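# Wheel cart through self-closing door into yellow bay

## Task

Move the utility cart through the self-closing door into the other room and leave it parked in the yellow bay. All four of its wheels must sit inside the taped outline, with none touching the tape. The case of copy paper has to rest in the cart's top tray without overhanging any edge. The door must have closed before the scene is ended. Either or both robots may be used. At the end every robot must have released everything and backed away. No robot may fall or be left leaning, or the task fails. The result only counts if it holds without a robot supporting it.

## Robot and tools

ROBOTS. r1 and r2 are identical Hello Robot Stretch 4 units. Each has an omni-wheel base, a lift that rides up a mast, a telescoping arm that reaches forward, a wrist with yaw, pitch and roll joints, and a two-finger gripper. Each is about 1.6 m tall, and its base rim lies no more than 0.23 m from the base origin. Cameras: r1_head_camera, r1_head_left_camera, r1_head_right_camera, r1_wrist_camera, and the same four names starting with r2_.

FRAMES. Base frame: origin on the floor below the base centre, x ahead, y to the left, z up. hand_pose is expressed in it and marks a point between the open fingertips (link pinch); with all wrist joints at zero its axes line up with the base frame, but the printed position may be slightly wrong. The odometry frame is the base frame as it was when the scene began. Each robot uses only its own frames, so where the robots are relative to each other can be judged only from images, lidar_m and wrist_depth_mm.

execute_actions. Arguments: "actions", a list holding one action or nothing (empty just returns state and images), and optional "cameras", a list of camera names or "all" (missing, null or ["all"] gives every camera, [] gives none; an unknown name rejects the call). An action is an object keyed "r1" and/or "r2". Under a robot you may put "base", "joints", both, plus optional "pace" and "contact_limits"; or instead only "end_of_arm": "enable_torque", which re-powers wrist or gripper motors that shut off, leaving them holding their current angle.
"base" holds exactly one relative move, measured from where the base last reported itself: translate_m, straight travel in metres, forward positive, -2 to 2; strafe_m, sideways travel in metres, left positive, -2 to 2; rotate_rad, turn in place in radians, counter-clockwise seen from above positive, -3.2 to 3.2.
"joints" holds absolute targets by name: lift_m 0 to 1.2 m (tolerance 0.004); arm_m 0 to 0.55 m (0.004); wrist_yaw_rad -1.134 to 4.276 (0.02; 0 points forward, positive turns left, 3.14 is tucked back, past 3.4 the arm may block it); wrist_pitch_rad -1.117 to 4.259 (0.05; 0 level, 1.57 pointing down); wrist_roll_rad -1.117 to 4.259 (0.02; 0 keeps the fingers at equal height, positive turns clockwise when viewed from behind the gripper); gripper_m -0.038 to 0.141 m, the gap between empty fingertips (0.004; negative values press the tips together).
"pace": "slow", "default", "fast" or "max" (default if omitted); base speed 0.1, 0.3, 0.4, 0.6 m/s and turning 1, 2, 3, 4 rad/s respectively. With lift_m above 0.2 at the start of a base move these are reduced, down to 0.3 m/s and 1 rad/s at lift_m 1.2.
"contact_limits": {"arm_m": value}, 0 (gentlest) to 0.75 (firmest), default 0.5; how much force the arm may apply before halting.
All motions in one action begin together and may finish at different times; one action runs at most 15 s. A joint target outside its range is clamped and reported; any other bad value or key rejects the whole call with nothing moving. A robot, base or joint you leave out may keep pushing toward an earlier target without the status showing it. If a result reports a stop, later execute_actions, wait and finished_scene calls in that same reply are skipped.

wait: {"seconds": 0 to 10}; commands nothing, the world keeps running, returns state and images. zoom_image: {"camera": name, "region": [x0, y0, x1, y1]} in pixels from the top-left of that camera's latest full image, at most 504 by 504. read_manual: {"section": "licences"}, only licence text. finished_scene: {"scene": number of the current scene}; final, reports success.

RESULTS. base_status and joint_status: "done" (for the base, wheels turned the commanded amount even if slipping), "off_target" (stopped short, may still push), "contact_stop_at_<key>" (hit something; that part goes slack, a loaded lift may sag, a slack base may drift), "limit_stop_at_<name>" (e.g. tilt above 6 degrees makes lift, arm and wheels slack and unresponsive until the lean eases; own_body means self-collision), "time_out", "torque_fault" (wrist or gripper motor went limp; send enable_torque). on_its_own lists uncommanded behaviour; its "held at" is the held target, not the position. lidar_m: 12 distances in metres from the base origin, 30-degree sectors, first straight ahead then counter-clockwise (4th left, 7th behind, 10th right); "-" means nothing seen or closer than 0.25 m; it sees from about 0.15 m up, includes the other robot, misses glass and thin legs. wrist_depth_mm: 7 by 7 grid from top left, median depth 100 to 2000 mm, "-" if invalid. base_odometry: wheel-based, heading -3.142 to 3.142, left positive; a gap over about 0.1 rad between turned_by_wheels and turned_by_imu means a bump or slip. base_tilt in degrees, forward and right positive, with a fixed offset up to about 1.5. motor_effort: percent of maximum, positive toward larger joint values, peak in brackets; for wheel_0, wheel_1, wheel_2 positive turns the base right. The "pictures" line names the cameras in image order.

TIPS AND HAZARDS. Unfold at the start with lift_m 0.4 and wrist_yaw_rad 0 in one action. To grasp, command gripper_m below the object's width; grip is not confirmed by gripper_m or "done", only sometimes by gripper effort. If fingertips snag on a surface, raise the lift. Tilting the gripper up while rolled can trigger self-collision stops. Two robots pressing together fails the run; once bases touch, any further drive presses hard. Equal commands can differ by about 3 cm per metre between robots, which strains a shared load and can tip a robot. Carrying over 1 kg with arm_m above 0.2 while driving or turning risks tipping, worse at fast paces; strong pushes or pulls with a high gripper also do. Avoid dropping, slamming or forcing things. Loose objects may occasionally get nudged. The world keeps moving while you think.

Each tool is called after ">>>" as name(argument=value, ...) on one line, values as JSON.

## Session

>>> execute_actions(actions=[])

Scene clock: 0.00 s.
r1.base_odometry: x=+0.000 y=+0.000 heading=+0.000 (m, m, rad; r1's odometry frame)
r1.turned_by_wheels: +0.000 (rad since the last result)
r1.turned_by_imu: +0.000 (rad since the last result)
r1.base_tilt: forward=+0.2 right=-0.9 (deg)
r1.lidar_m: 1.04 1.05 0.75 0.67 0.68 0.84 1.70 1.76 2.14 4.06 2.02 1.19
r1.base_status: not commanded
r1.joint_positions: lift_m=+0.222 arm_m=+0.002 wrist_yaw_rad=+3.184 wrist_pitch_rad=+0.000 wrist_roll_rad=+0.008 gripper_m=+0.057
r1.joint_status: not commanded
r1.motor_effort: lift_m=+20 arm_m=-1 wrist_yaw_rad=+0 wrist_pitch_rad=-7 wrist_roll_rad=+0 gripper_m=+0 wheel_0=+0 wheel_1=+0 wheel_2=+0 (%)
r1.hand_pose: x=-0.1188 y=+0.0751 z=+0.4001 quat_wxyz=(-0.021, +0.000, +0.004, +1.000) (m; r1's base frame)
r1.wrist_depth_mm: - - 133 1921 1661 991 768 / - 110 134 1921 1661 991 750 / - 117 143 1921 1661 1008 759 / 137 136 1921 1983 1661 1008 741 / 228 1863 1863 1983 1464 1008 750 / 225 1255 197 1281 196 960 732 / 224 854 946 - 931 866 732
r2.base_odometry: x=+0.000 y=+0.000 heading=+0.000 (m, m, rad; r2's odometry frame)
r2.turned_by_wheels: +0.000 (rad since the last result)
r2.turned_by_imu: +0.000 (rad since the last result)
r2.base_tilt: forward=+0.4 right=-0.6 (deg)
r2.lidar_m: 1.50 1.49 1.74 2.62 2.63 3.02 1.32 1.59 2.49 2.08 2.08 1.75
r2.base_status: not commanded
r2.joint_positions: lift_m=+0.282 arm_m=-0.001 wrist_yaw_rad=+3.141 wrist_pitch_rad=+0.013 wrist_roll_rad=+0.018 gripper_m=+0.057
r2.joint_status: not commanded
r2.motor_effort: lift_m=+19 arm_m=+0 wrist_yaw_rad=+1 wrist_pitch_rad=-5 wrist_roll_rad=-1 gripper_m=-4 wheel_0=+0 wheel_1=-1 wheel_2=+0 (%)
r2.hand_pose: x=-0.1184 y=+0.0875 z=+0.4566 quat_wxyz=(+0.000, -0.007, +0.009, +1.000) (m; r2's base frame)
r2.wrist_depth_mm: - 138 - - - - - / - 120 189 - - - - / - 133 191 - - - - / 136 138 1499 - - - - / - - 1921 - - - - / 1499 1576 197 1618 202 1863 1921 / 1078 1025 1118 112 1098 1229 1308
pictures: r1_head_camera, r1_head_left_camera, r1_head_right_camera, r1_wrist_camera, r2_head_camera, r2_head_left_camera, r2_head_right_camera, r2_wrist_camera
Images, in order (width x height): r1_head_camera 420x560, r1_head_left_camera 420x672, r1_head_right_camera 420x672, r1_wrist_camera 616x392, r2_head_camera 420x560, r2_head_left_camera 420x672, r2_head_right_camera 420x672, r2_wrist_camera 616x392.

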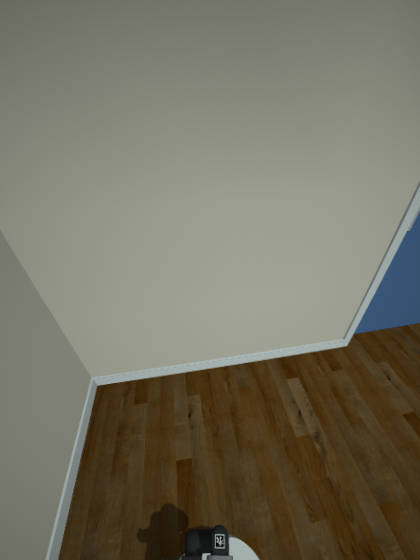

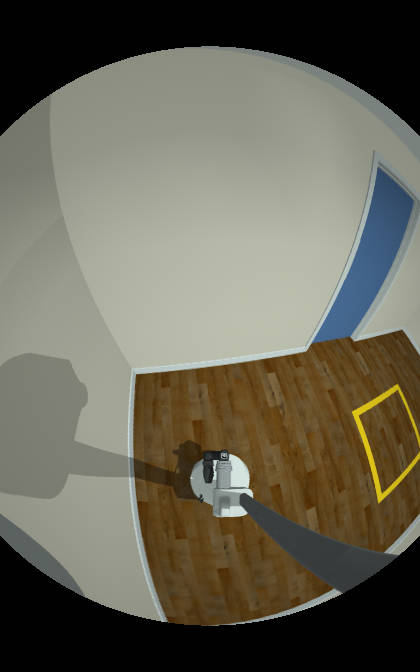

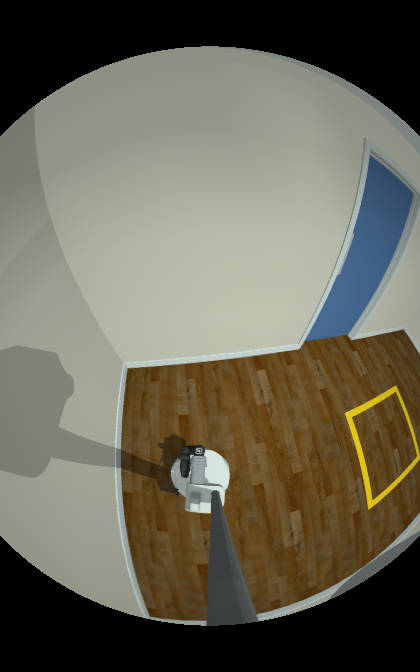

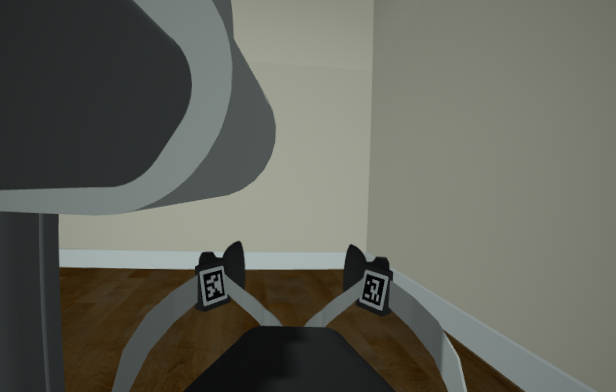

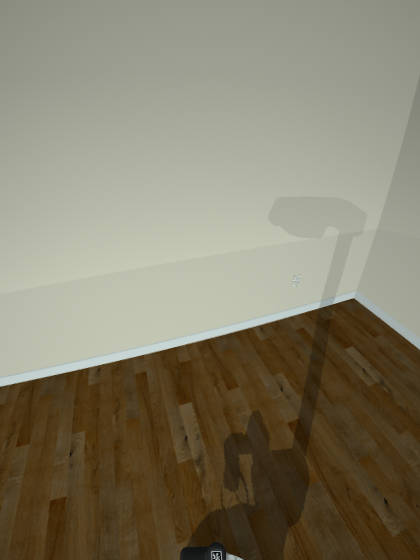

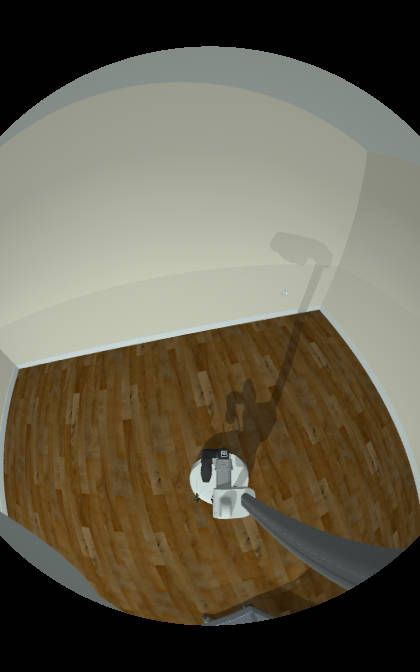

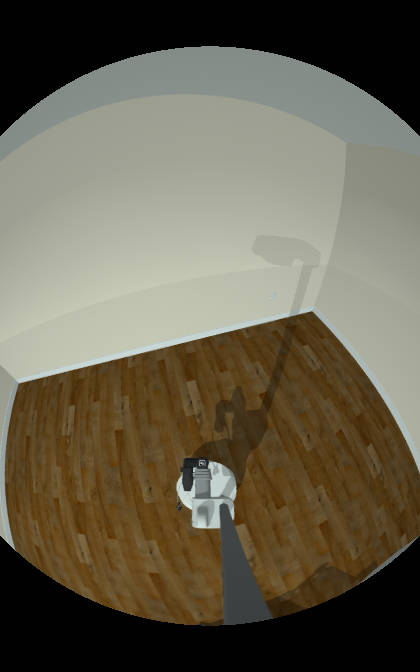

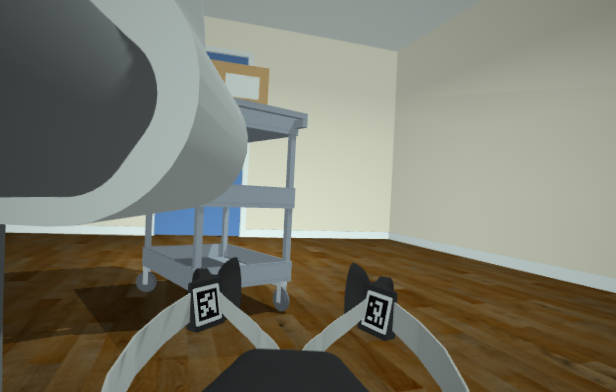

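>>> execute_actions(actions=[{"r1":{"base":{"rotate_rad":-0.9}},"r2":{"base":{"rotate_rad":3.0}}}])

Scene clock: 5.73 s.
r1.base_odometry: x=+0.000 y=+0.000 heading=-0.900 (m, m, rad; r1's odometry frame)
r1.turned_by_wheels: -0.900 (rad since the last result)
r1.turned_by_imu: -0.902 (rad since the last result)
r1.base_tilt: forward=+0.1 right=-0.8 (deg)
r1.lidar_m: 1.56 1.10 1.05 1.00 0.72 0.67 0.70 0.96 1.72 1.80 2.40 4.06
r1.base_status: done
r1.joint_positions: lift_m=+0.222 arm_m=+0.002 wrist_yaw_rad=+3.184 wrist_pitch_rad=+0.000 wrist_roll_rad=+0.008 gripper_m=+0.057
r1.joint_status: not commanded
r1.motor_effort: lift_m=+20(20) arm_m=-1(1) wrist_yaw_rad=-1(0) wrist_pitch_rad=-6(7) wrist_roll_rad=+0(0) gripper_m=-1(3) wheel_0=+2(8) wheel_1=+1(5) wheel_2=+1(6) (%)
r1.hand_pose: x=-0.1188 y=+0.0751 z=+0.4001 quat_wxyz=(-0.021, +0.000, +0.004, +1.000) (m; r1's base frame)
r1.wrist_depth_mm: - - 133 866 759 668 621 / - 110 134 854 759 668 627 / - 118 143 866 778 676 621 / 137 136 946 866 768 683 627 / 228 1205 976 854 759 683 621 / 225 1138 198 854 196 683 634 / 224 854 960 - 768 676 621
r2.base_odometry: x=+0.000 y=+0.000 heading=+3.000 (m, m, rad; r2's odometry frame)
r2.turned_by_wheels: +3.000 (rad since the last result)
r2.turned_by_imu: +3.016 (rad since the last result)
r2.base_tilt: forward=+0.5 right=-0.9 (deg)
r2.lidar_m: 1.34 1.29 2.67 2.09 2.07 1.95 1.53 1.49 1.64 2.48 2.62 2.85
r2.base_status: done
r2.joint_positions: lift_m=+0.282 arm_m=-0.001 wrist_yaw_rad=+3.141 wrist_pitch_rad=+0.013 wrist_roll_rad=+0.018 gripper_m=+0.057
r2.joint_status: not commanded
r2.motor_effort: lift_m=+19(19) arm_m=+0(0) wrist_yaw_rad=-1(1) wrist_pitch_rad=-6(6) wrist_roll_rad=+0(2) gripper_m=-4(5) wheel_0=-1(6) wheel_1=+0(6) wheel_2=-1(12) (%)
r2.hand_pose: x=-0.1184 y=+0.0875 z=+0.4566 quat_wxyz=(+0.000, -0.007, +0.009, +1.000) (m; r2's base frame)
r2.wrist_depth_mm: - 138 1618 1756 - - - / - 120 189 1808 - - - / - 133 191 1808 - - - / 136 138 1661 1808 - - 1921 / 1366 1499 1618 1808 - - 1863 / 1366 1430 197 1756 202 1863 1808 / 1078 1008 1118 112 1118 1205 1308
pictures: r1_head_camera, r1_head_left_camera, r1_head_right_camera, r1_wrist_camera, r2_head_camera, r2_head_left_camera, r2_head_right_camera, r2_wrist_camera
Images, in order (width x height): r1_head_camera 420x560, r1_head_left_camera 420x672, r1_head_right_camera 420x672, r1_wrist_camera 616x392, r2_head_camera 420x560, r2_head_left_camera 420x672, r2_head_right_camera 420x672, r2_wrist_camera 616x392.

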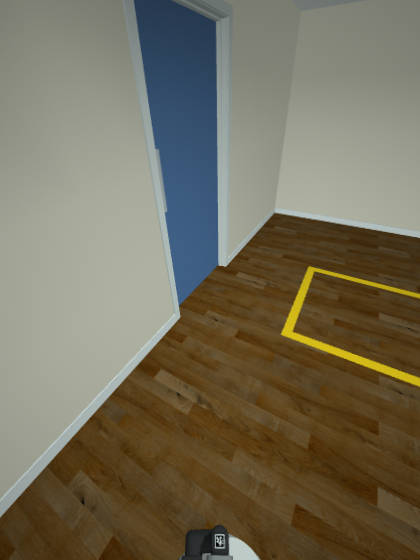

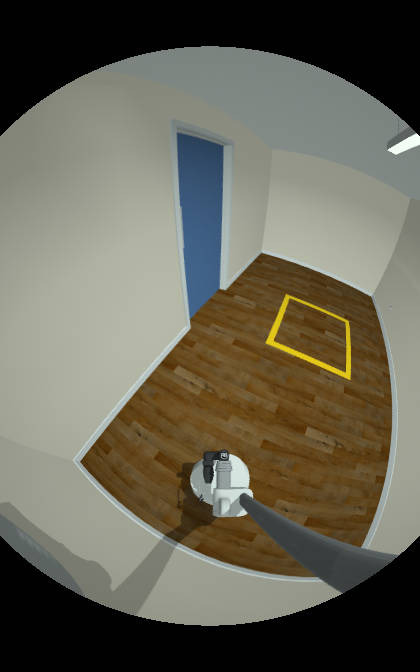

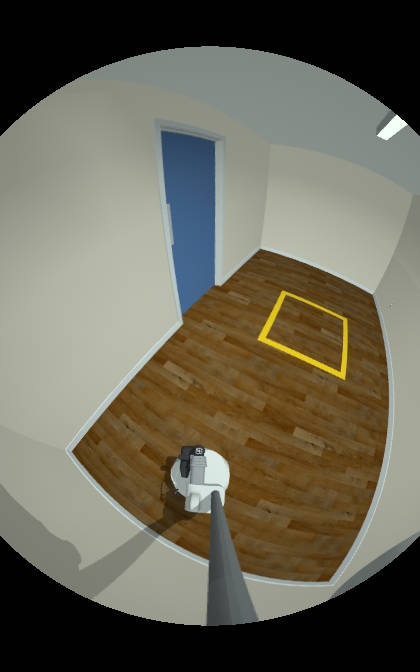

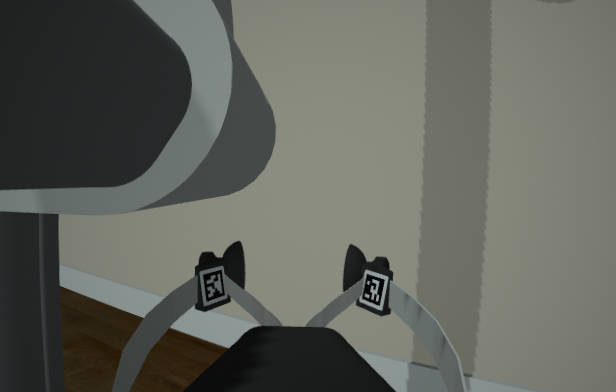

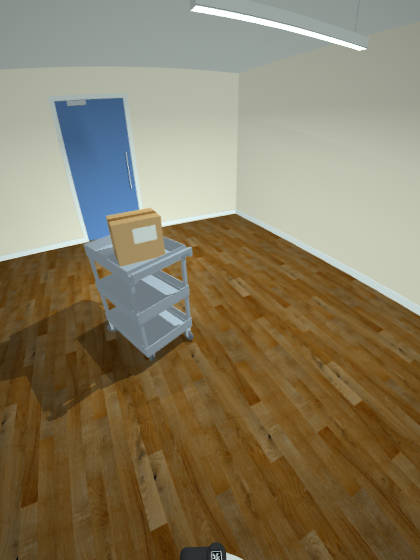

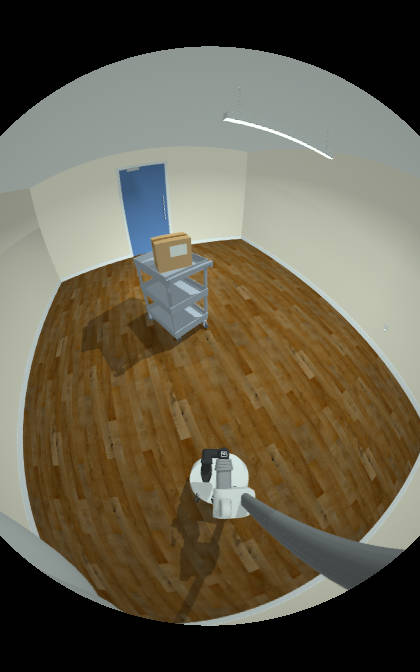

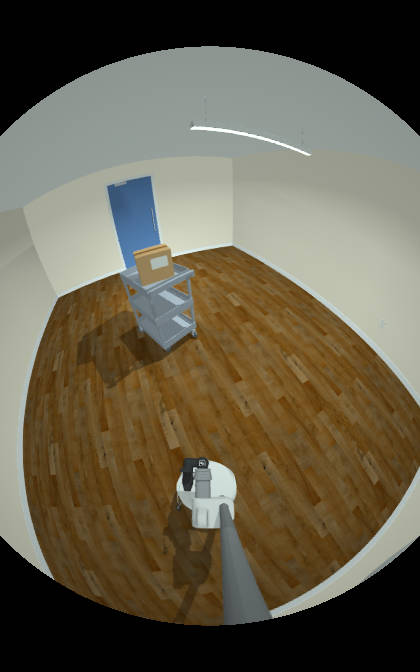

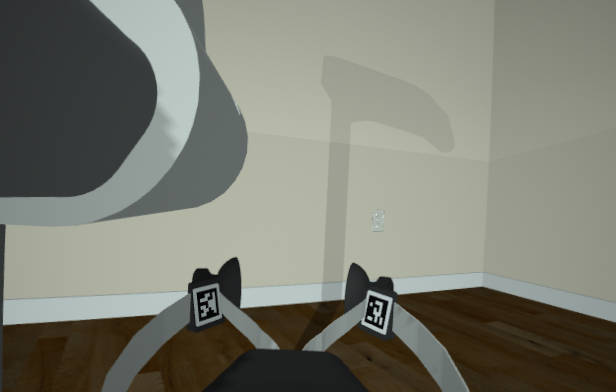

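>>> zoom_image(camera="r2_head_camera", region=[30, 80, 250, 380])

>>> zoom_image(camera="r1_head_camera", region=[100, 0, 420, 400])

Region (30, 80, 250, 380) of r2_head_camera's 420x560 image, scaled by 1.680, with more detail than that image has; it fills the left 370 columns of this view, and the rest is white.

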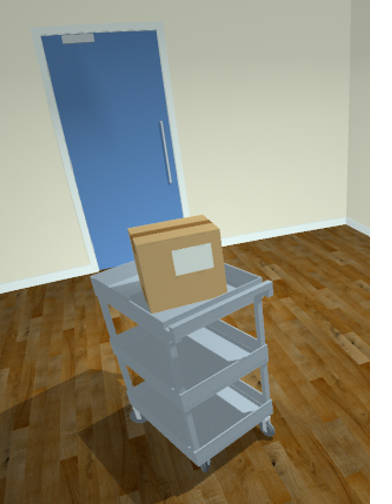

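Region (100, 0, 420, 400) of r1_head_camera's 420x560 image, scaled by 1.260, with more detail than that image has; it fills the left 403 columns of this view, and the rest is white.

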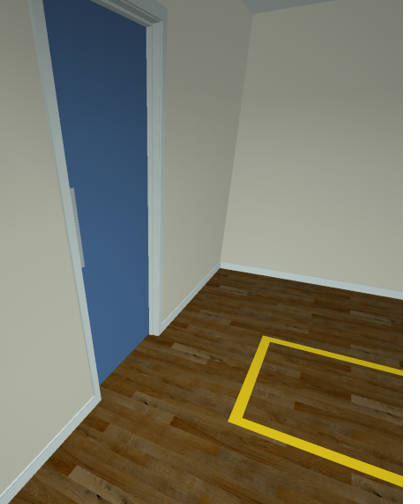

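>>> execute_actions(actions=[{"r1":{"base":{"rotate_rad":1.1}},"r2":{"base":{"rotate_rad":0.3},"joints":{"lift_m":0.6,"wrist_yaw_rad":0}}}], cameras=["r1_head_camera","r2_head_camera","r2_wrist_camera"])

>>> execute_actions(actions=[{"r1":{"base":{"strafe_m":-1.8},"pace":"fast"}}], cameras=["r1_head_camera","r1_head_left_camera"])

Scene clock: 38.50 s.
r1.base_odometry: x=+0.000 y=+0.000 heading=+0.200 (m, m, rad; r1's odometry frame)
r1.turned_by_wheels: +1.100 (rad since the last result)
r1.turned_by_imu: +1.101 (rad since the last result)
r1.base_tilt: forward=+0.3 right=-0.8 (deg)
r1.lidar_m: 1.05 0.96 0.70 0.67 0.72 1.00 1.74 1.80 2.55 3.81 1.47 1.09
r1.base_status: done
r1.joint_positions: lift_m=+0.222 arm_m=+0.002 wrist_yaw_rad=+3.184 wrist_pitch_rad=+0.000 wrist_roll_rad=+0.008 gripper_m=+0.057
r1.joint_status: not commanded
r1.motor_effort: lift_m=+20(20) arm_m=-1(1) wrist_yaw_rad=-1(0) wrist_pitch_rad=-6(7) wrist_roll_rad=+1(0) gripper_m=-2(8) wheel_0=-1(10) wheel_1=+0(6) wheel_2=+1(6) (%)
r1.hand_pose: x=-0.1188 y=+0.0751 z=+0.4001 quat_wxyz=(-0.021, +0.000, +0.004, +1.000) (m; r1's base frame)
r1.wrist_depth_mm: - - 133 1983 1863 1397 960 / - 110 134 1921 1863 1366 946 / - 117 142 1863 1921 1397 904 / 137 136 1983 1921 1921 1366 904 / 226 1921 1921 1983 1921 1366 904 / 225 1229 198 1229 197 1205 891 / 224 842 960 - 931 931 854
r2.base_odometry: x=+0.000 y=+0.000 heading=-2.984 (m, m, rad; r2's odometry frame)
r2.turned_by_wheels: +0.300 (rad since the last result)
r2.turned_by_imu: +0.303 (rad since the last result)
r2.base_tilt: forward=+0.5 right=-0.5 (deg)
r2.lidar_m: 1.28 3.37 2.24 2.07 2.10 1.65 1.49 1.52 1.97 2.63 2.67 3.39
r2.base_status: done
r2.joint_positions: lift_m=+0.600 arm_m=-0.001 wrist_yaw_rad=+0.000 wrist_pitch_rad=+0.013 wrist_roll_rad=+0.018 gripper_m=+0.057
r2.joint_status: all done
r2.motor_effort: lift_m=+22(25) arm_m=+0(0) wrist_yaw_rad=-3(6) wrist_pitch_rad=-6(5) wrist_roll_rad=+0(0) gripper_m=-5(5) wheel_0=-2(5) wheel_1=-1(11) wheel_2=-2(8) (%)
r2.hand_pose: x=+0.4586 y=-0.0873 z=+0.7742 quat_wxyz=(+1.000, +0.009, +0.007, +0.000) (m; r2's base frame)
r2.wrist_depth_mm: - - - - - - - / - - - - - - - / - - - 1336 - - - / - - - 1255 - - - / - - - - - - - / - - 198 1229 202 - - / 1756 1576 1537 112 1661 1863 -
pictures: r1_head_camera, r2_head_camera, r2_wrist_camera
Images, in order (width x height): r1_head_camera 420x560, r2_head_camera 420x560, r2_wrist_camera 616x392.

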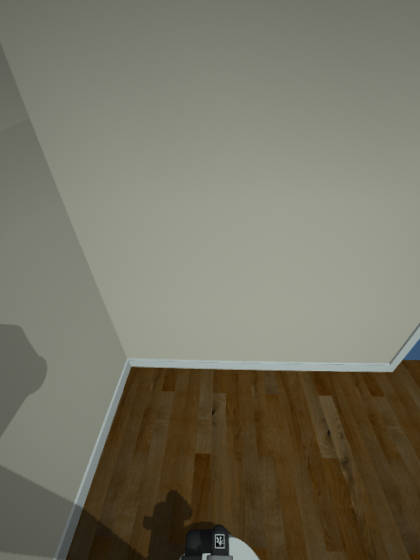

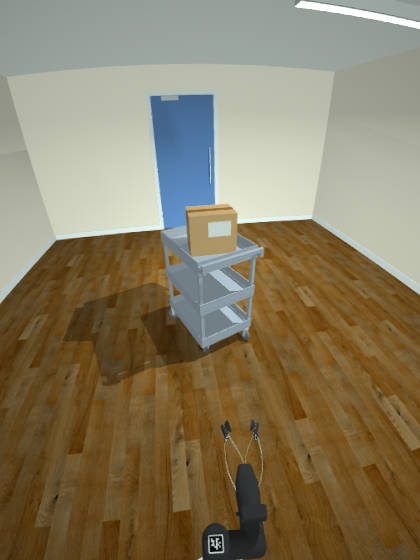

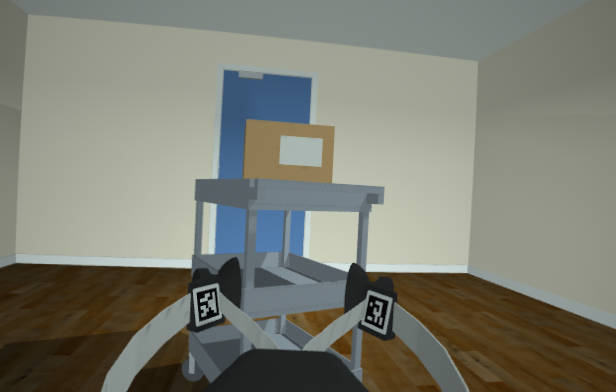

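Scene clock: 44.23 s.
r1.base_odometry: x=+0.359 y=-1.764 heading=+0.200 (m, m, rad; r1's odometry frame)
r1.turned_by_wheels: +0.000 (rad since the last result)
r1.turned_by_imu: -0.004 (rad since the last result)
r1.base_tilt: forward=+0.1 right=-1.0 (deg)
r1.lidar_m: 1.09 1.16 1.47 2.49 2.52 1.86 1.79 1.89 2.34 2.26 1.43 1.08
r1.base_status: done
r1.joint_positions: lift_m=+0.222 arm_m=+0.002 wrist_yaw_rad=+3.184 wrist_pitch_rad=+0.000 wrist_roll_rad=+0.008 gripper_m=+0.057
r1.joint_status: not commanded
r1.motor_effort: lift_m=+20(19) arm_m=-1(1) wrist_yaw_rad=+0(0) wrist_pitch_rad=-7(6) wrist_roll_rad=+0(0) gripper_m=-4(5) wheel_0=-2(12) wheel_1=+0(12) wheel_2=+2(2) (%)
r1.hand_pose: x=-0.1188 y=+0.0751 z=+0.4001 quat_wxyz=(-0.021, +0.000, +0.004, +1.000) (m; r1's base frame)
r1.wrist_depth_mm: - - 133 1921 1921 1983 1863 / - 110 134 1863 1983 1921 1863 / - 117 142 1921 1921 1921 1921 / 137 136 1921 1863 1921 1983 1921 / 227 1863 1983 1983 1983 1921 1921 / 225 1229 197 1281 196 1366 1336 / 224 854 946 - 931 931 960
r2.base_odometry: x=+0.000 y=+0.000 heading=-2.984 (m, m, rad; r2's odometry frame)
r2.turned_by_wheels: +0.000 (rad since the last result)
r2.turned_by_imu: +0.002 (rad since the last result)
r2.base_tilt: forward=+0.4 right=-0.8 (deg)
r2.lidar_m: 1.31 3.38 2.21 2.06 2.09 1.63 1.50 1.52 1.95 2.64 2.65 3.39
r2.base_status: not commanded
r2.joint_positions: lift_m=+0.600 arm_m=-0.001 wrist_yaw_rad=+0.000 wrist_pitch_rad=+0.013 wrist_roll_rad=+0.018 gripper_m=+0.057
r2.joint_status: not commanded
r2.motor_effort: lift_m=+22(22) arm_m=+0(0) wrist_yaw_rad=-1(1) wrist_pitch_rad=-5(5) wrist_roll_rad=+0(0) gripper_m=-6(5) wheel_0=-2(2) wheel_1=-1(1) wheel_2=-2(2) (%)
r2.hand_pose: x=+0.4586 y=-0.0873 z=+0.7742 quat_wxyz=(+1.000, +0.009, +0.007, +0.000) (m; r2's base frame)
r2.wrist_depth_mm: - - - - - - - / - - - - - - - / - - - 1336 - - - / - - - 1229 - - - / - - - - - - - / - - 197 1229 202 - - / 1708 1618 1537 112 1708 1863 -
pictures: r1_head_camera, r1_head_left_camera
Images, in order (width x height): r1_head_camera 420x560, r1_head_left_camera 420x672.

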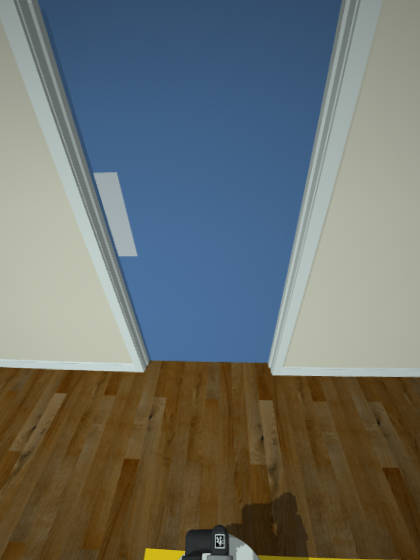

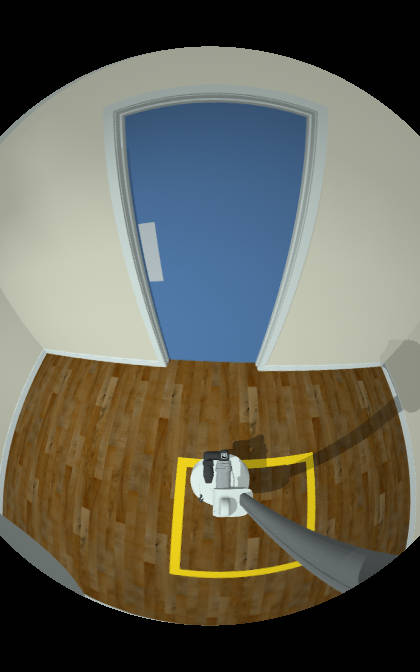

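>>> execute_actions(actions=[{"r1":{"base":{"translate_m":0.8}},"r2":{"base":{"strafe_m":-0.53},"joints":{"lift_m":0.9,"wrist_pitch_rad":0.4}}}], cameras=[])

>>> execute_actions(actions=[{"r1":{"base":{"strafe_m":0.1}},"r2":{"base":{"translate_m":0.6}}}], cameras=[])

>>> execute_actions(actions=[{"r1":{"base":{"translate_m":0.3},"pace":"slow"},"r2":{"base":{"rotate_rad":0.61}}}], cameras=["r1_head_left_camera","r2_head_camera","r2_wrist_camera"])

Scene clock: 73.90 s.
r1.base_odometry: x=+1.143 y=-1.605 heading=+0.201 (m, m, rad; r1's odometry frame)
r1.turned_by_wheels: +0.000 (rad since the last result)
r1.turned_by_imu: +0.000 (rad since the last result)
r1.base_tilt: forward=+0.1 right=-0.9 (deg)
r1.lidar_m: 0.30 0.32 0.45 0.97 2.57 2.70 2.60 2.70 2.34 0.83 0.43 0.31
r1.base_status: done
r1.joint_positions: lift_m=+0.222 arm_m=+0.002 wrist_yaw_rad=+3.184 wrist_pitch_rad=+0.000 wrist_roll_rad=+0.008 gripper_m=+0.057
r1.joint_status: not commanded
r1.motor_effort: lift_m=+20(20) arm_m=-1(1) wrist_yaw_rad=+0(1) wrist_pitch_rad=-5(7) wrist_roll_rad=+1(0) gripper_m=-5(2) wheel_0=+0(7) wheel_1=+1(4) wheel_2=+1(9) (%)
r1.hand_pose: x=-0.1188 y=+0.0751 z=+0.4001 quat_wxyz=(-0.021, +0.000, +0.004, +1.000) (m; r1's base frame)
r1.wrist_depth_mm: - - 134 - - - - / - 110 134 - - - - / - 117 142 - - - - / 136 135 - - - - - / 226 - - - - - - / 226 1182 196 1229 196 1366 1366 / 224 854 960 - 917 904 976
r2.base_odometry: x=-0.083 y=+0.523 heading=-2.984 (m, m, rad; r2's odometry frame)
r2.turned_by_wheels: +0.000 (rad since the last result)
r2.turned_by_imu: +0.003 (rad since the last result)
r2.base_tilt: forward=+0.5 right=-0.6 (deg)
r2.lidar_m: 1.43 1.38 2.75 2.60 2.37 1.57 1.42 1.45 1.87 2.10 2.11 2.70
r2.base_status: done
r2.joint_positions: lift_m=+0.900 arm_m=-0.001 wrist_yaw_rad=+0.000 wrist_pitch_rad=+0.402 wrist_roll_rad=+0.018 gripper_m=+0.057
r2.joint_status: all done
r2.motor_effort: lift_m=+22(22) arm_m=+0(0) wrist_yaw_rad=-1(1) wrist_pitch_rad=-6(3) wrist_roll_rad=-1(1) gripper_m=-6(5) wheel_0=+0(8) wheel_1=+1(10) wheel_2=+0(3) (%)
r2.hand_pose: x=+0.4356 y=-0.0874 z=+0.9652 quat_wxyz=(+0.980, +0.009, +0.200, -0.002) (m; r2's base frame)
r2.wrist_depth_mm: - - - - - - - / - 1255 - - - - - / - 1661 - - - - - / - 1499 1756 - - - - / 1921 1661 1808 - - - - / 1537 1430 197 1618 202 1708 1756 / 1308 1281 1336 112 1336 1397 1464
pictures: none
No camera images: the call's "cameras" was empty. Leave "cameras" out to get every camera's image.

Scene clock: 77.37 s.
r1.base_odometry: x=+1.123 y=-1.507 heading=+0.200 (m, m, rad; r1's odometry frame)
r1.turned_by_wheels: +0.000 (rad since the last result)
r1.turned_by_imu: +0.000 (rad since the last result)
r1.base_tilt: forward=+0.1 right=-0.8 (deg)
r1.lidar_m: 0.29 0.32 0.45 1.01 2.48 2.69 2.58 2.68 2.47 0.84 0.44 0.32
r1.base_status: done
r1.joint_positions: lift_m=+0.222 arm_m=+0.002 wrist_yaw_rad=+3.184 wrist_pitch_rad=+0.000 wrist_roll_rad=+0.008 gripper_m=+0.057
r1.joint_status: not commanded
r1.motor_effort: lift_m=+20(20) arm_m=-1(1) wrist_yaw_rad=+0(0) wrist_pitch_rad=-6(7) wrist_roll_rad=+0(1) gripper_m=-2(5) wheel_0=-1(10) wheel_1=-1(7) wheel_2=-1(1) (%)
r1.hand_pose: x=-0.1188 y=+0.0751 z=+0.4001 quat_wxyz=(-0.021, +0.000, +0.004, +1.000) (m; r1's base frame)
r1.wrist_depth_mm: - - 133 - - - - / - 110 134 - - - - / - 118 143 - - - - / 137 136 - - - - - / 227 - - - - - - / 226 1229 198 1229 195 1397 1366 / 224 854 946 - 917 917 976
r2.base_odometry: x=-0.676 y=+0.429 heading=-2.984 (m, m, rad; r2's odometry frame)
r2.turned_by_wheels: +0.000 (rad since the last result)
r2.turned_by_imu: +0.000 (rad since the last result)
r2.base_tilt: forward=+0.3 right=-0.6 (deg)
r2.lidar_m: 0.87 0.84 2.88 2.63 2.72 2.22 2.01 2.08 2.22 2.03 2.08 2.60
r2.base_status: done
r2.joint_positions: lift_m=+0.900 arm_m=-0.001 wrist_yaw_rad=+0.000 wrist_pitch_rad=+0.402 wrist_roll_rad=+0.018 gripper_m=+0.057
r2.joint_status: not commanded
r2.motor_effort: lift_m=+21(22) arm_m=+0(0) wrist_yaw_rad=-1(0) wrist_pitch_rad=-4(6) wrist_roll_rad=+1(1) gripper_m=-5(6) wheel_0=+1(4) wheel_1=-1(5) wheel_2=+0(9) (%)
r2.hand_pose: x=+0.4356 y=-0.0874 z=+0.9652 quat_wxyz=(+0.980, +0.009, +0.200, -0.002) (m; r2's base frame)
r2.wrist_depth_mm: - - - - - - - / 707 - - - - - - / 750 891 - - - - - / 654 715 - - - - - / 1098 1118 - - - - - / 891 854 197 1661 202 1708 1756 / 768 931 1366 112 1366 1397 1430
pictures: none
No camera images: the call's "cameras" was empty. Leave "cameras" out to get every camera's image.

Scene clock: 81.67 s.
r1.base_odometry: x=+1.416 y=-1.447 heading=+0.200 (m, m, rad; r1's odometry frame)
r1.turned_by_wheels: +0.000 (rad since the last result)
r1.turned_by_imu: +0.004 (rad since the last result)
r1.base_tilt: forward=+0.1 right=-0.8 (deg)
r1.lidar_m: 0.25 0.27 2.43 0.41 2.48 2.98 2.89 3.02 2.49 0.31 0.25 -
r1.base_status: done
r1.joint_positions: lift_m=+0.222 arm_m=+0.002 wrist_yaw_rad=+3.184 wrist_pitch_rad=+0.000 wrist_roll_rad=+0.008 gripper_m=+0.057
r1.joint_status: not commanded
r1.motor_effort: lift_m=+20(20) arm_m=-1(1) wrist_yaw_rad=-1(0) wrist_pitch_rad=-6(7) wrist_roll_rad=+0(0) gripper_m=-7(5) wheel_0=+14(24) wheel_1=+4(16) wheel_2=-19(22) (%)
r1.hand_pose: x=-0.1188 y=+0.0751 z=+0.4001 quat_wxyz=(-0.021, +0.000, +0.004, +1.000) (m; r1's base frame)
r1.wrist_depth_mm: - - 134 - - - - / - 110 134 - - - - / - 118 142 - - - - / 136 136 - - - - - / 226 - - - - - - / 225 1229 198 1281 196 1397 1430 / 224 854 960 - 931 946 960
r2.base_odometry: x=-0.676 y=+0.429 heading=-2.374 (m, m, rad; r2's odometry frame)
r2.turned_by_wheels: +0.610 (rad since the last result)
r2.turned_by_imu: +0.614 (rad since the last result)
r2.base_tilt: forward=+0.5 right=-0.7 (deg)
r2.lidar_m: 0.84 2.80 2.63 2.75 2.15 2.03 2.13 2.16 2.04 2.10 2.87 0.86
r2.base_status: done
r2.joint_positions: lift_m=+0.900 arm_m=-0.001 wrist_yaw_rad=+0.000 wrist_pitch_rad=+0.402 wrist_roll_rad=+0.018 gripper_m=+0.057
r2.joint_status: not commanded
r2.motor_effort: lift_m=+21(21) arm_m=+0(0) wrist_yaw_rad=-1(0) wrist_pitch_rad=-7(3) wrist_roll_rad=+0(0) gripper_m=-5(1) wheel_0=+0(6) wheel_1=-1(11) wheel_2=-1(6) (%)
r2.hand_pose: x=+0.4356 y=-0.0874 z=+0.9652 quat_wxyz=(+0.980, +0.009, +0.200, -0.002) (m; r2's base frame)
r2.wrist_depth_mm: - - - - - - - / - - - 820 759 - - / - - - 866 798 - - / - - - 715 715 - - / 1863 - 1983 1182 1205 - - / 1537 1576 198 946 202 1708 1708 / 1308 1281 1336 112 878 1397 1430
pictures: r1_head_left_camera, r2_head_camera, r2_wrist_camera
Images, in order (width x height): r1_head_left_camera 420x672, r2_head_camera 420x560, r2_wrist_camera 616x392.

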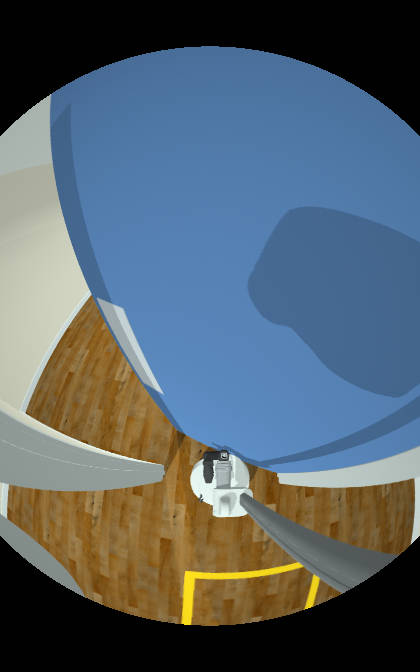

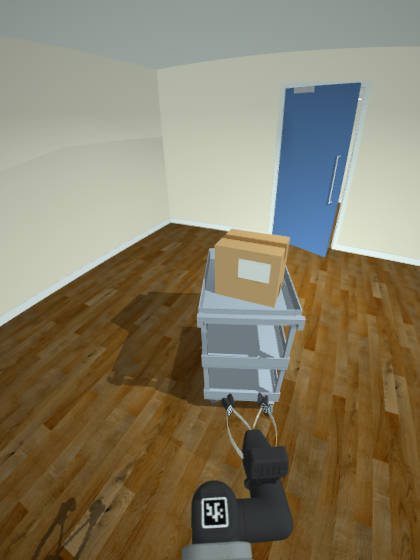

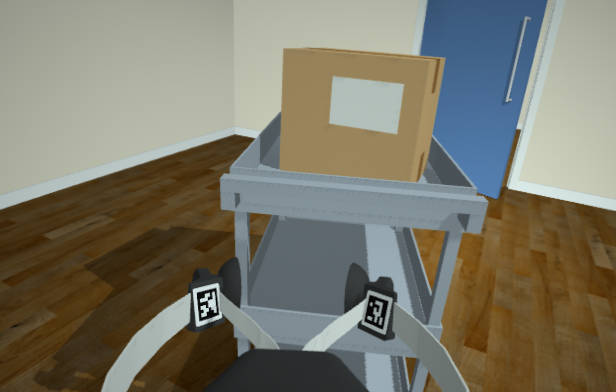

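>>> zoom_image(camera="r2_head_camera", region=[170, 210, 330, 420])

>>> execute_actions(actions=[{"r1":{"base":{"translate_m":0.6},"pace":"slow"},"r2":{"base":{"strafe_m":-0.07},"joints":{"lift_m":0.72,"wrist_pitch_rad":0.0,"wrist_roll_rad":1.57,"gripper_m":0.1}}}], cameras=["r1_head_left_camera","r2_head_camera","r2_wrist_camera"])

Region (170, 210, 330, 420) of r2_head_camera's 420x560 image, scaled by 2.400, with more detail than that image has; it fills the left 384 columns of this view, and the rest is white.

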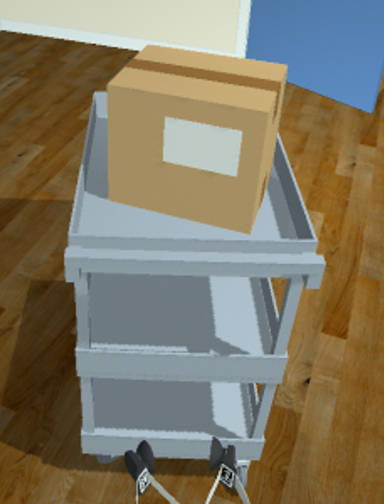

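Scene clock: 94.73 s.
r1.base_odometry: x=+2.003 y=-1.327 heading=+0.200 (m, m, rad; r1's odometry frame)
r1.turned_by_wheels: +0.000 (rad since the last result)
r1.turned_by_imu: -0.002 (rad since the last result)
r1.base_tilt: forward=+0.1 right=-0.8 (deg)
r1.lidar_m: 1.67 3.24 2.42 1.92 0.74 0.66 3.55 0.55 0.27 0.25 - 0.25
r1.base_status: done
r1.joint_positions: lift_m=+0.222 arm_m=+0.002 wrist_yaw_rad=+3.184 wrist_pitch_rad=+0.000 wrist_roll_rad=+0.008 gripper_m=+0.057
r1.joint_status: not commanded
r1.motor_effort: lift_m=+19(20) arm_m=-1(1) wrist_yaw_rad=+0(0) wrist_pitch_rad=-6(8) wrist_roll_rad=+0(0) gripper_m=-5(4) wheel_0=+10(19) wheel_1=-3(7) wheel_2=-9(23) (%)
r1.hand_pose: x=-0.1188 y=+0.0751 z=+0.4001 quat_wxyz=(-0.021, +0.000, +0.004, +1.000) (m; r1's base frame)
r1.wrist_depth_mm: - - 133 - - - 609 / - 110 134 - - - 634 / - 117 142 - - - 627 / 137 136 - - - - 627 / 227 - - - - 750 634 / 225 1229 198 1229 196 707 634 / 224 854 946 - 904 668 654
r2.base_odometry: x=-0.724 y=+0.479 heading=-2.374 (m, m, rad; r2's odometry frame)
r2.turned_by_wheels: +0.000 (rad since the last result)
r2.turned_by_imu: +0.003 (rad since the last result)
r2.base_tilt: forward=+0.4 right=-0.8 (deg)
r2.lidar_m: 0.84 2.88 2.70 2.84 2.19 2.07 2.13 2.08 1.99 2.04 2.74 0.85
r2.base_status: done
r2.joint_positions: lift_m=+0.720 arm_m=-0.001 wrist_yaw_rad=+0.000 wrist_pitch_rad=+0.002 wrist_roll_rad=+1.570 gripper_m=+0.100
r2.joint_status: all done
r2.motor_effort: lift_m=+17(19) arm_m=+0(0) wrist_yaw_rad=+0(1) wrist_pitch_rad=-7(13) wrist_roll_rad=+1(4) gripper_m=-4(4) wheel_0=-1(8) wheel_1=+1(4) wheel_2=-1(2) (%)
r2.hand_pose: x=+0.4586 y=-0.0874 z=+0.8977 quat_wxyz=(+0.708, +0.707, +0.001, -0.001) (m; r2's base frame)
r2.wrist_depth_mm: - - - - - 1921 1336 / - - - - - 1756 1255 / - - 891 768 1229 904 946 / - - 854 788 1281 866 976 / - - 891 854 1281 866 976 / - - - 809 199 707 991 / - - - 112 - 1499 1182
pictures: r1_head_left_camera, r2_head_camera, r2_wrist_camera
Images, in order (width x height): r1_head_left_camera 420x672, r2_head_camera 420x560, r2_wrist_camera 616x392.

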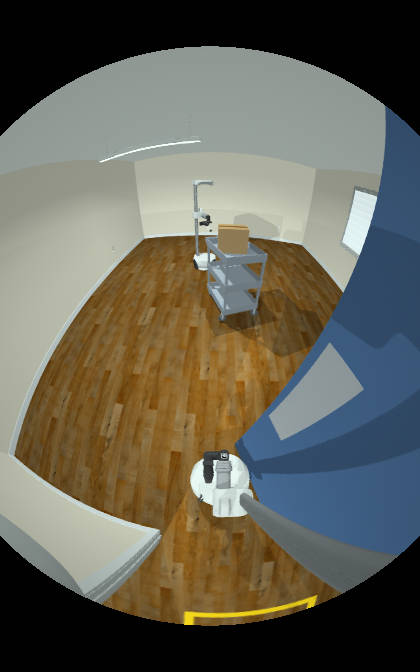

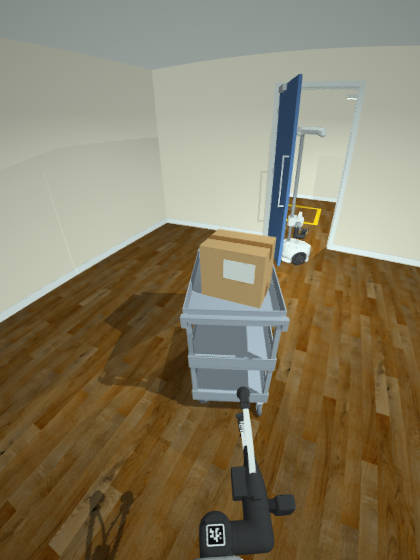

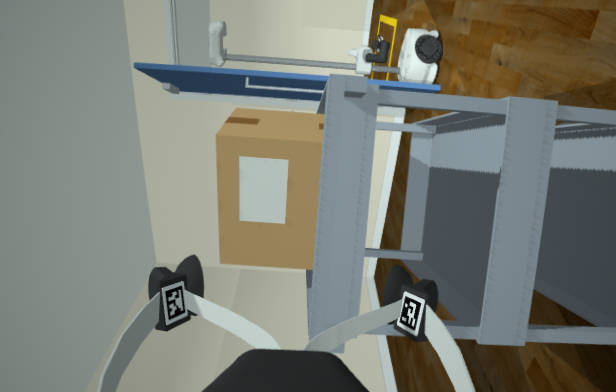

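>>> execute_actions(actions=[{"r1":{"base":{"strafe_m":-0.5},"pace":"slow"},"r2":{"base":{"translate_m":0.2},"joints":{"lift_m":0.67}}}], cameras=["r1_head_left_camera","r2_head_camera","r2_wrist_camera"])

Scene clock: 117.97 s.
r1.base_odometry: x=+1.854 y=-1.356 heading=+0.689 (m, m, rad; r1's odometry frame)
r1.turned_by_wheels: +0.489 (rad since the last result)
r1.turned_by_imu: +0.464 (rad since the last result)
r1.base_tilt: forward=+0.1 right=-1.1 (deg)
r1.lidar_m: 3.41 2.42 1.75 0.57 0.56 3.32 3.44 0.31 0.25 - 0.25 0.27
r1.base_status: strafe_m contact_stop (by the wheels' count: +0.035 of -0.500)
r1.joint_positions: lift_m=+0.222 arm_m=+0.002 wrist_yaw_rad=+3.184 wrist_pitch_rad=+0.000 wrist_roll_rad=+0.008 gripper_m=+0.057
r1.joint_status: not commanded
r1.on_its_own: the wheels are slack since a contact_stop
r1.motor_effort: lift_m=+19(20) arm_m=-1(0) wrist_yaw_rad=+0(4) wrist_pitch_rad=-6(6) wrist_roll_rad=+0(1) gripper_m=-5(1) wheel_0=+0(27) wheel_1=+0(36) wheel_2=+0(10) (%)
r1.hand_pose: x=-0.1188 y=+0.0750 z=+0.4001 quat_wxyz=(-0.021, +0.000, +0.004, +1.000) (m; r1's base frame)
r1.wrist_depth_mm: - - 133 - - - - / - 110 134 - - - - / - 117 143 - - - - / 137 136 - - - - - / 225 634 - - - - - / 226 544 197 1281 197 1366 1397 / 224 544 946 - 917 917 976
r2.base_odometry: x=-0.868 y=+0.340 heading=-2.374 (m, m, rad; r2's odometry frame)
r2.turned_by_wheels: +0.000 (rad since the last result)
r2.turned_by_imu: +0.005 (rad since the last result)
r2.base_tilt: forward=+0.4 right=-0.6 (deg)
r2.lidar_m: 0.63 2.74 2.60 2.74 2.36 2.25 2.33 2.20 2.08 2.13 2.90 0.64
r2.base_status: done
r2.joint_positions: lift_m=+0.670 arm_m=-0.001 wrist_yaw_rad=+0.000 wrist_pitch_rad=+0.002 wrist_roll_rad=+1.570 gripper_m=+0.100
r2.joint_status: all done
r2.motor_effort: lift_m=+17(18) arm_m=-1(0) wrist_yaw_rad=+1(0) wrist_pitch_rad=-8(6) wrist_roll_rad=+2(2) gripper_m=-3(3) wheel_0=+1(6) wheel_1=+0(2) wheel_2=+1(8) (%)
r2.hand_pose: x=+0.4586 y=-0.0874 z=+0.8477 quat_wxyz=(+0.708, +0.707, +0.001, -0.001) (m; r2's base frame)
r2.wrist_depth_mm: - - - 462 - 1708 1281 / - - - 466 - 668 473 / - - 585 473 - 788 477 / - - 621 477 - 768 488 / - - 661 484 1098 759 492 / - - - 492 199 699 500 / - - - 112 - 517 508
pictures: r1_head_left_camera, r2_head_camera, r2_wrist_camera
Images, in order (width x height): r1_head_left_camera 420x672, r2_head_camera 420x560, r2_wrist_camera 616x392.

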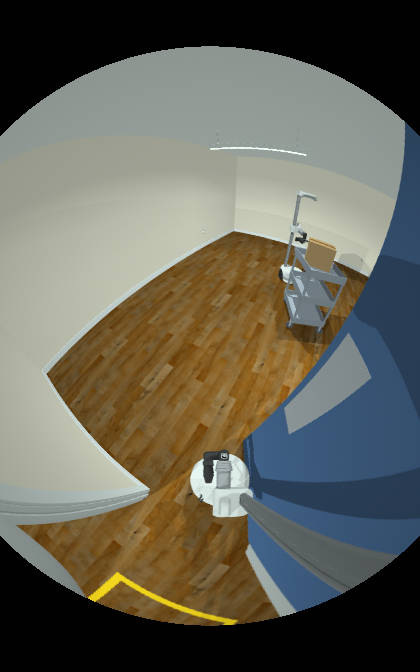

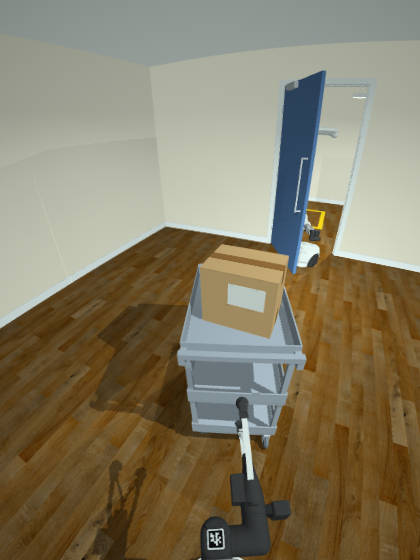

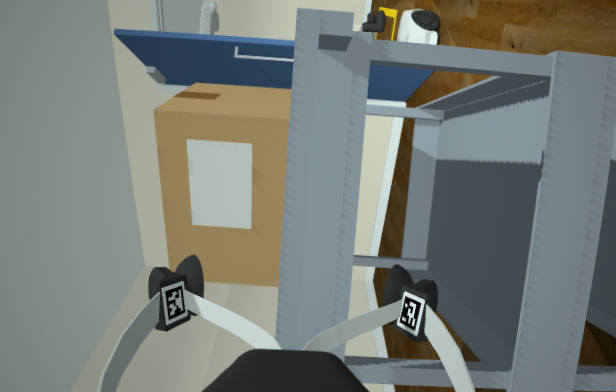

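>>> execute_actions(actions=[{"r1":{"base":{"rotate_rad":-1.0}}}], cameras=["r1_head_left_camera"])

>>> execute_actions(actions=[{"r1":{"base":{"translate_m":0.3}}}], cameras=["r1_head_left_camera","r2_head_camera"])

Scene clock: 125.23 s.
r1.base_odometry: x=+1.492 y=-1.229 heading=+1.162 (m, m, rad; r1's odometry frame)
r1.turned_by_wheels: +0.473 (rad since the last result)
r1.turned_by_imu: +0.479 (rad since the last result)
r1.base_tilt: forward=+0.1 right=-1.1 (deg)
r1.lidar_m: 2.26 0.37 0.25 0.27 3.01 3.06 2.88 0.36 0.25 - 0.25 0.25
r1.base_status: rotate_rad contact_stop (by the wheels' count: +0.473 of -1.000)
r1.joint_positions: lift_m=+0.222 arm_m=+0.002 wrist_yaw_rad=+3.184 wrist_pitch_rad=+0.000 wrist_roll_rad=+0.008 gripper_m=+0.057
r1.joint_status: not commanded
r1.on_its_own: the wheels are slack since a contact_stop
r1.motor_effort: lift_m=+19(19) arm_m=-1(2) wrist_yaw_rad=+0(0) wrist_pitch_rad=-7(7) wrist_roll_rad=+1(1) gripper_m=-5(4) wheel_0=+0(35) wheel_1=-1(32) wheel_2=+0(10) (%)
r1.hand_pose: x=-0.1188 y=+0.0751 z=+0.4001 quat_wxyz=(-0.021, +0.000, +0.004, +1.000) (m; r1's base frame)
r1.wrist_depth_mm: - - 134 - - - - / - 110 134 - - - - / - 117 142 - - - - / 137 136 - - - - - / 227 768 - - - - - / 226 676 196 1229 196 1366 1336 / 224 683 960 - 917 931 991
r2.base_odometry: x=-0.868 y=+0.340 heading=-2.374 (m, m, rad; r2's odometry frame)
r2.turned_by_wheels: +0.000 (rad since the last result)
r2.turned_by_imu: +0.002 (rad since the last result)
r2.base_tilt: forward=+0.6 right=-0.6 (deg)
r2.lidar_m: 0.64 2.79 2.60 2.72 2.38 2.24 2.33 2.18 2.08 2.17 2.89 0.66
r2.base_status: not commanded
r2.joint_positions: lift_m=+0.670 arm_m=-0.001 wrist_yaw_rad=+0.000 wrist_pitch_rad=+0.002 wrist_roll_rad=+1.570 gripper_m=+0.100
r2.joint_status: not commanded
r2.motor_effort: lift_m=+17(17) arm_m=+0(0) wrist_yaw_rad=+0(1) wrist_pitch_rad=-6(7) wrist_roll_rad=+0(0) gripper_m=-2(3) wheel_0=+1(1) wheel_1=+0(0) wheel_2=+1(1) (%)
r2.hand_pose: x=+0.4586 y=-0.0874 z=+0.8477 quat_wxyz=(+0.708, +0.707, +0.001, -0.001) (m; r2's base frame)
r2.wrist_depth_mm: - - - 462 - 1708 1255 / - - - 466 - 668 469 / - - 585 473 - 788 480 / - - 627 484 - 778 488 / - - 661 484 1098 759 496 / - - - 492 199 699 500 / - - - 112 - 517 508
pictures: r1_head_left_camera
Images, in order (width x height): r1_head_left_camera 420x672.

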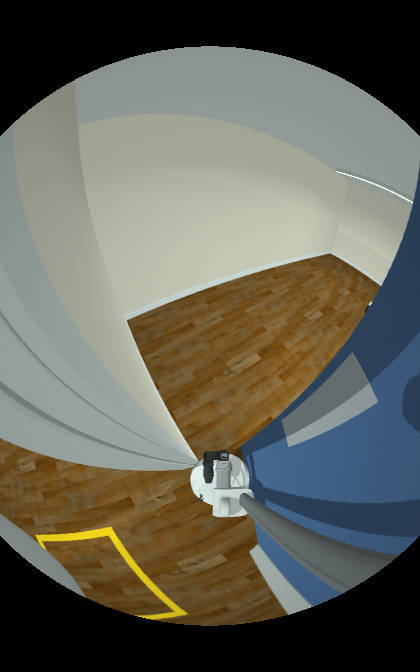

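not run: a stop came earlier in this reply.


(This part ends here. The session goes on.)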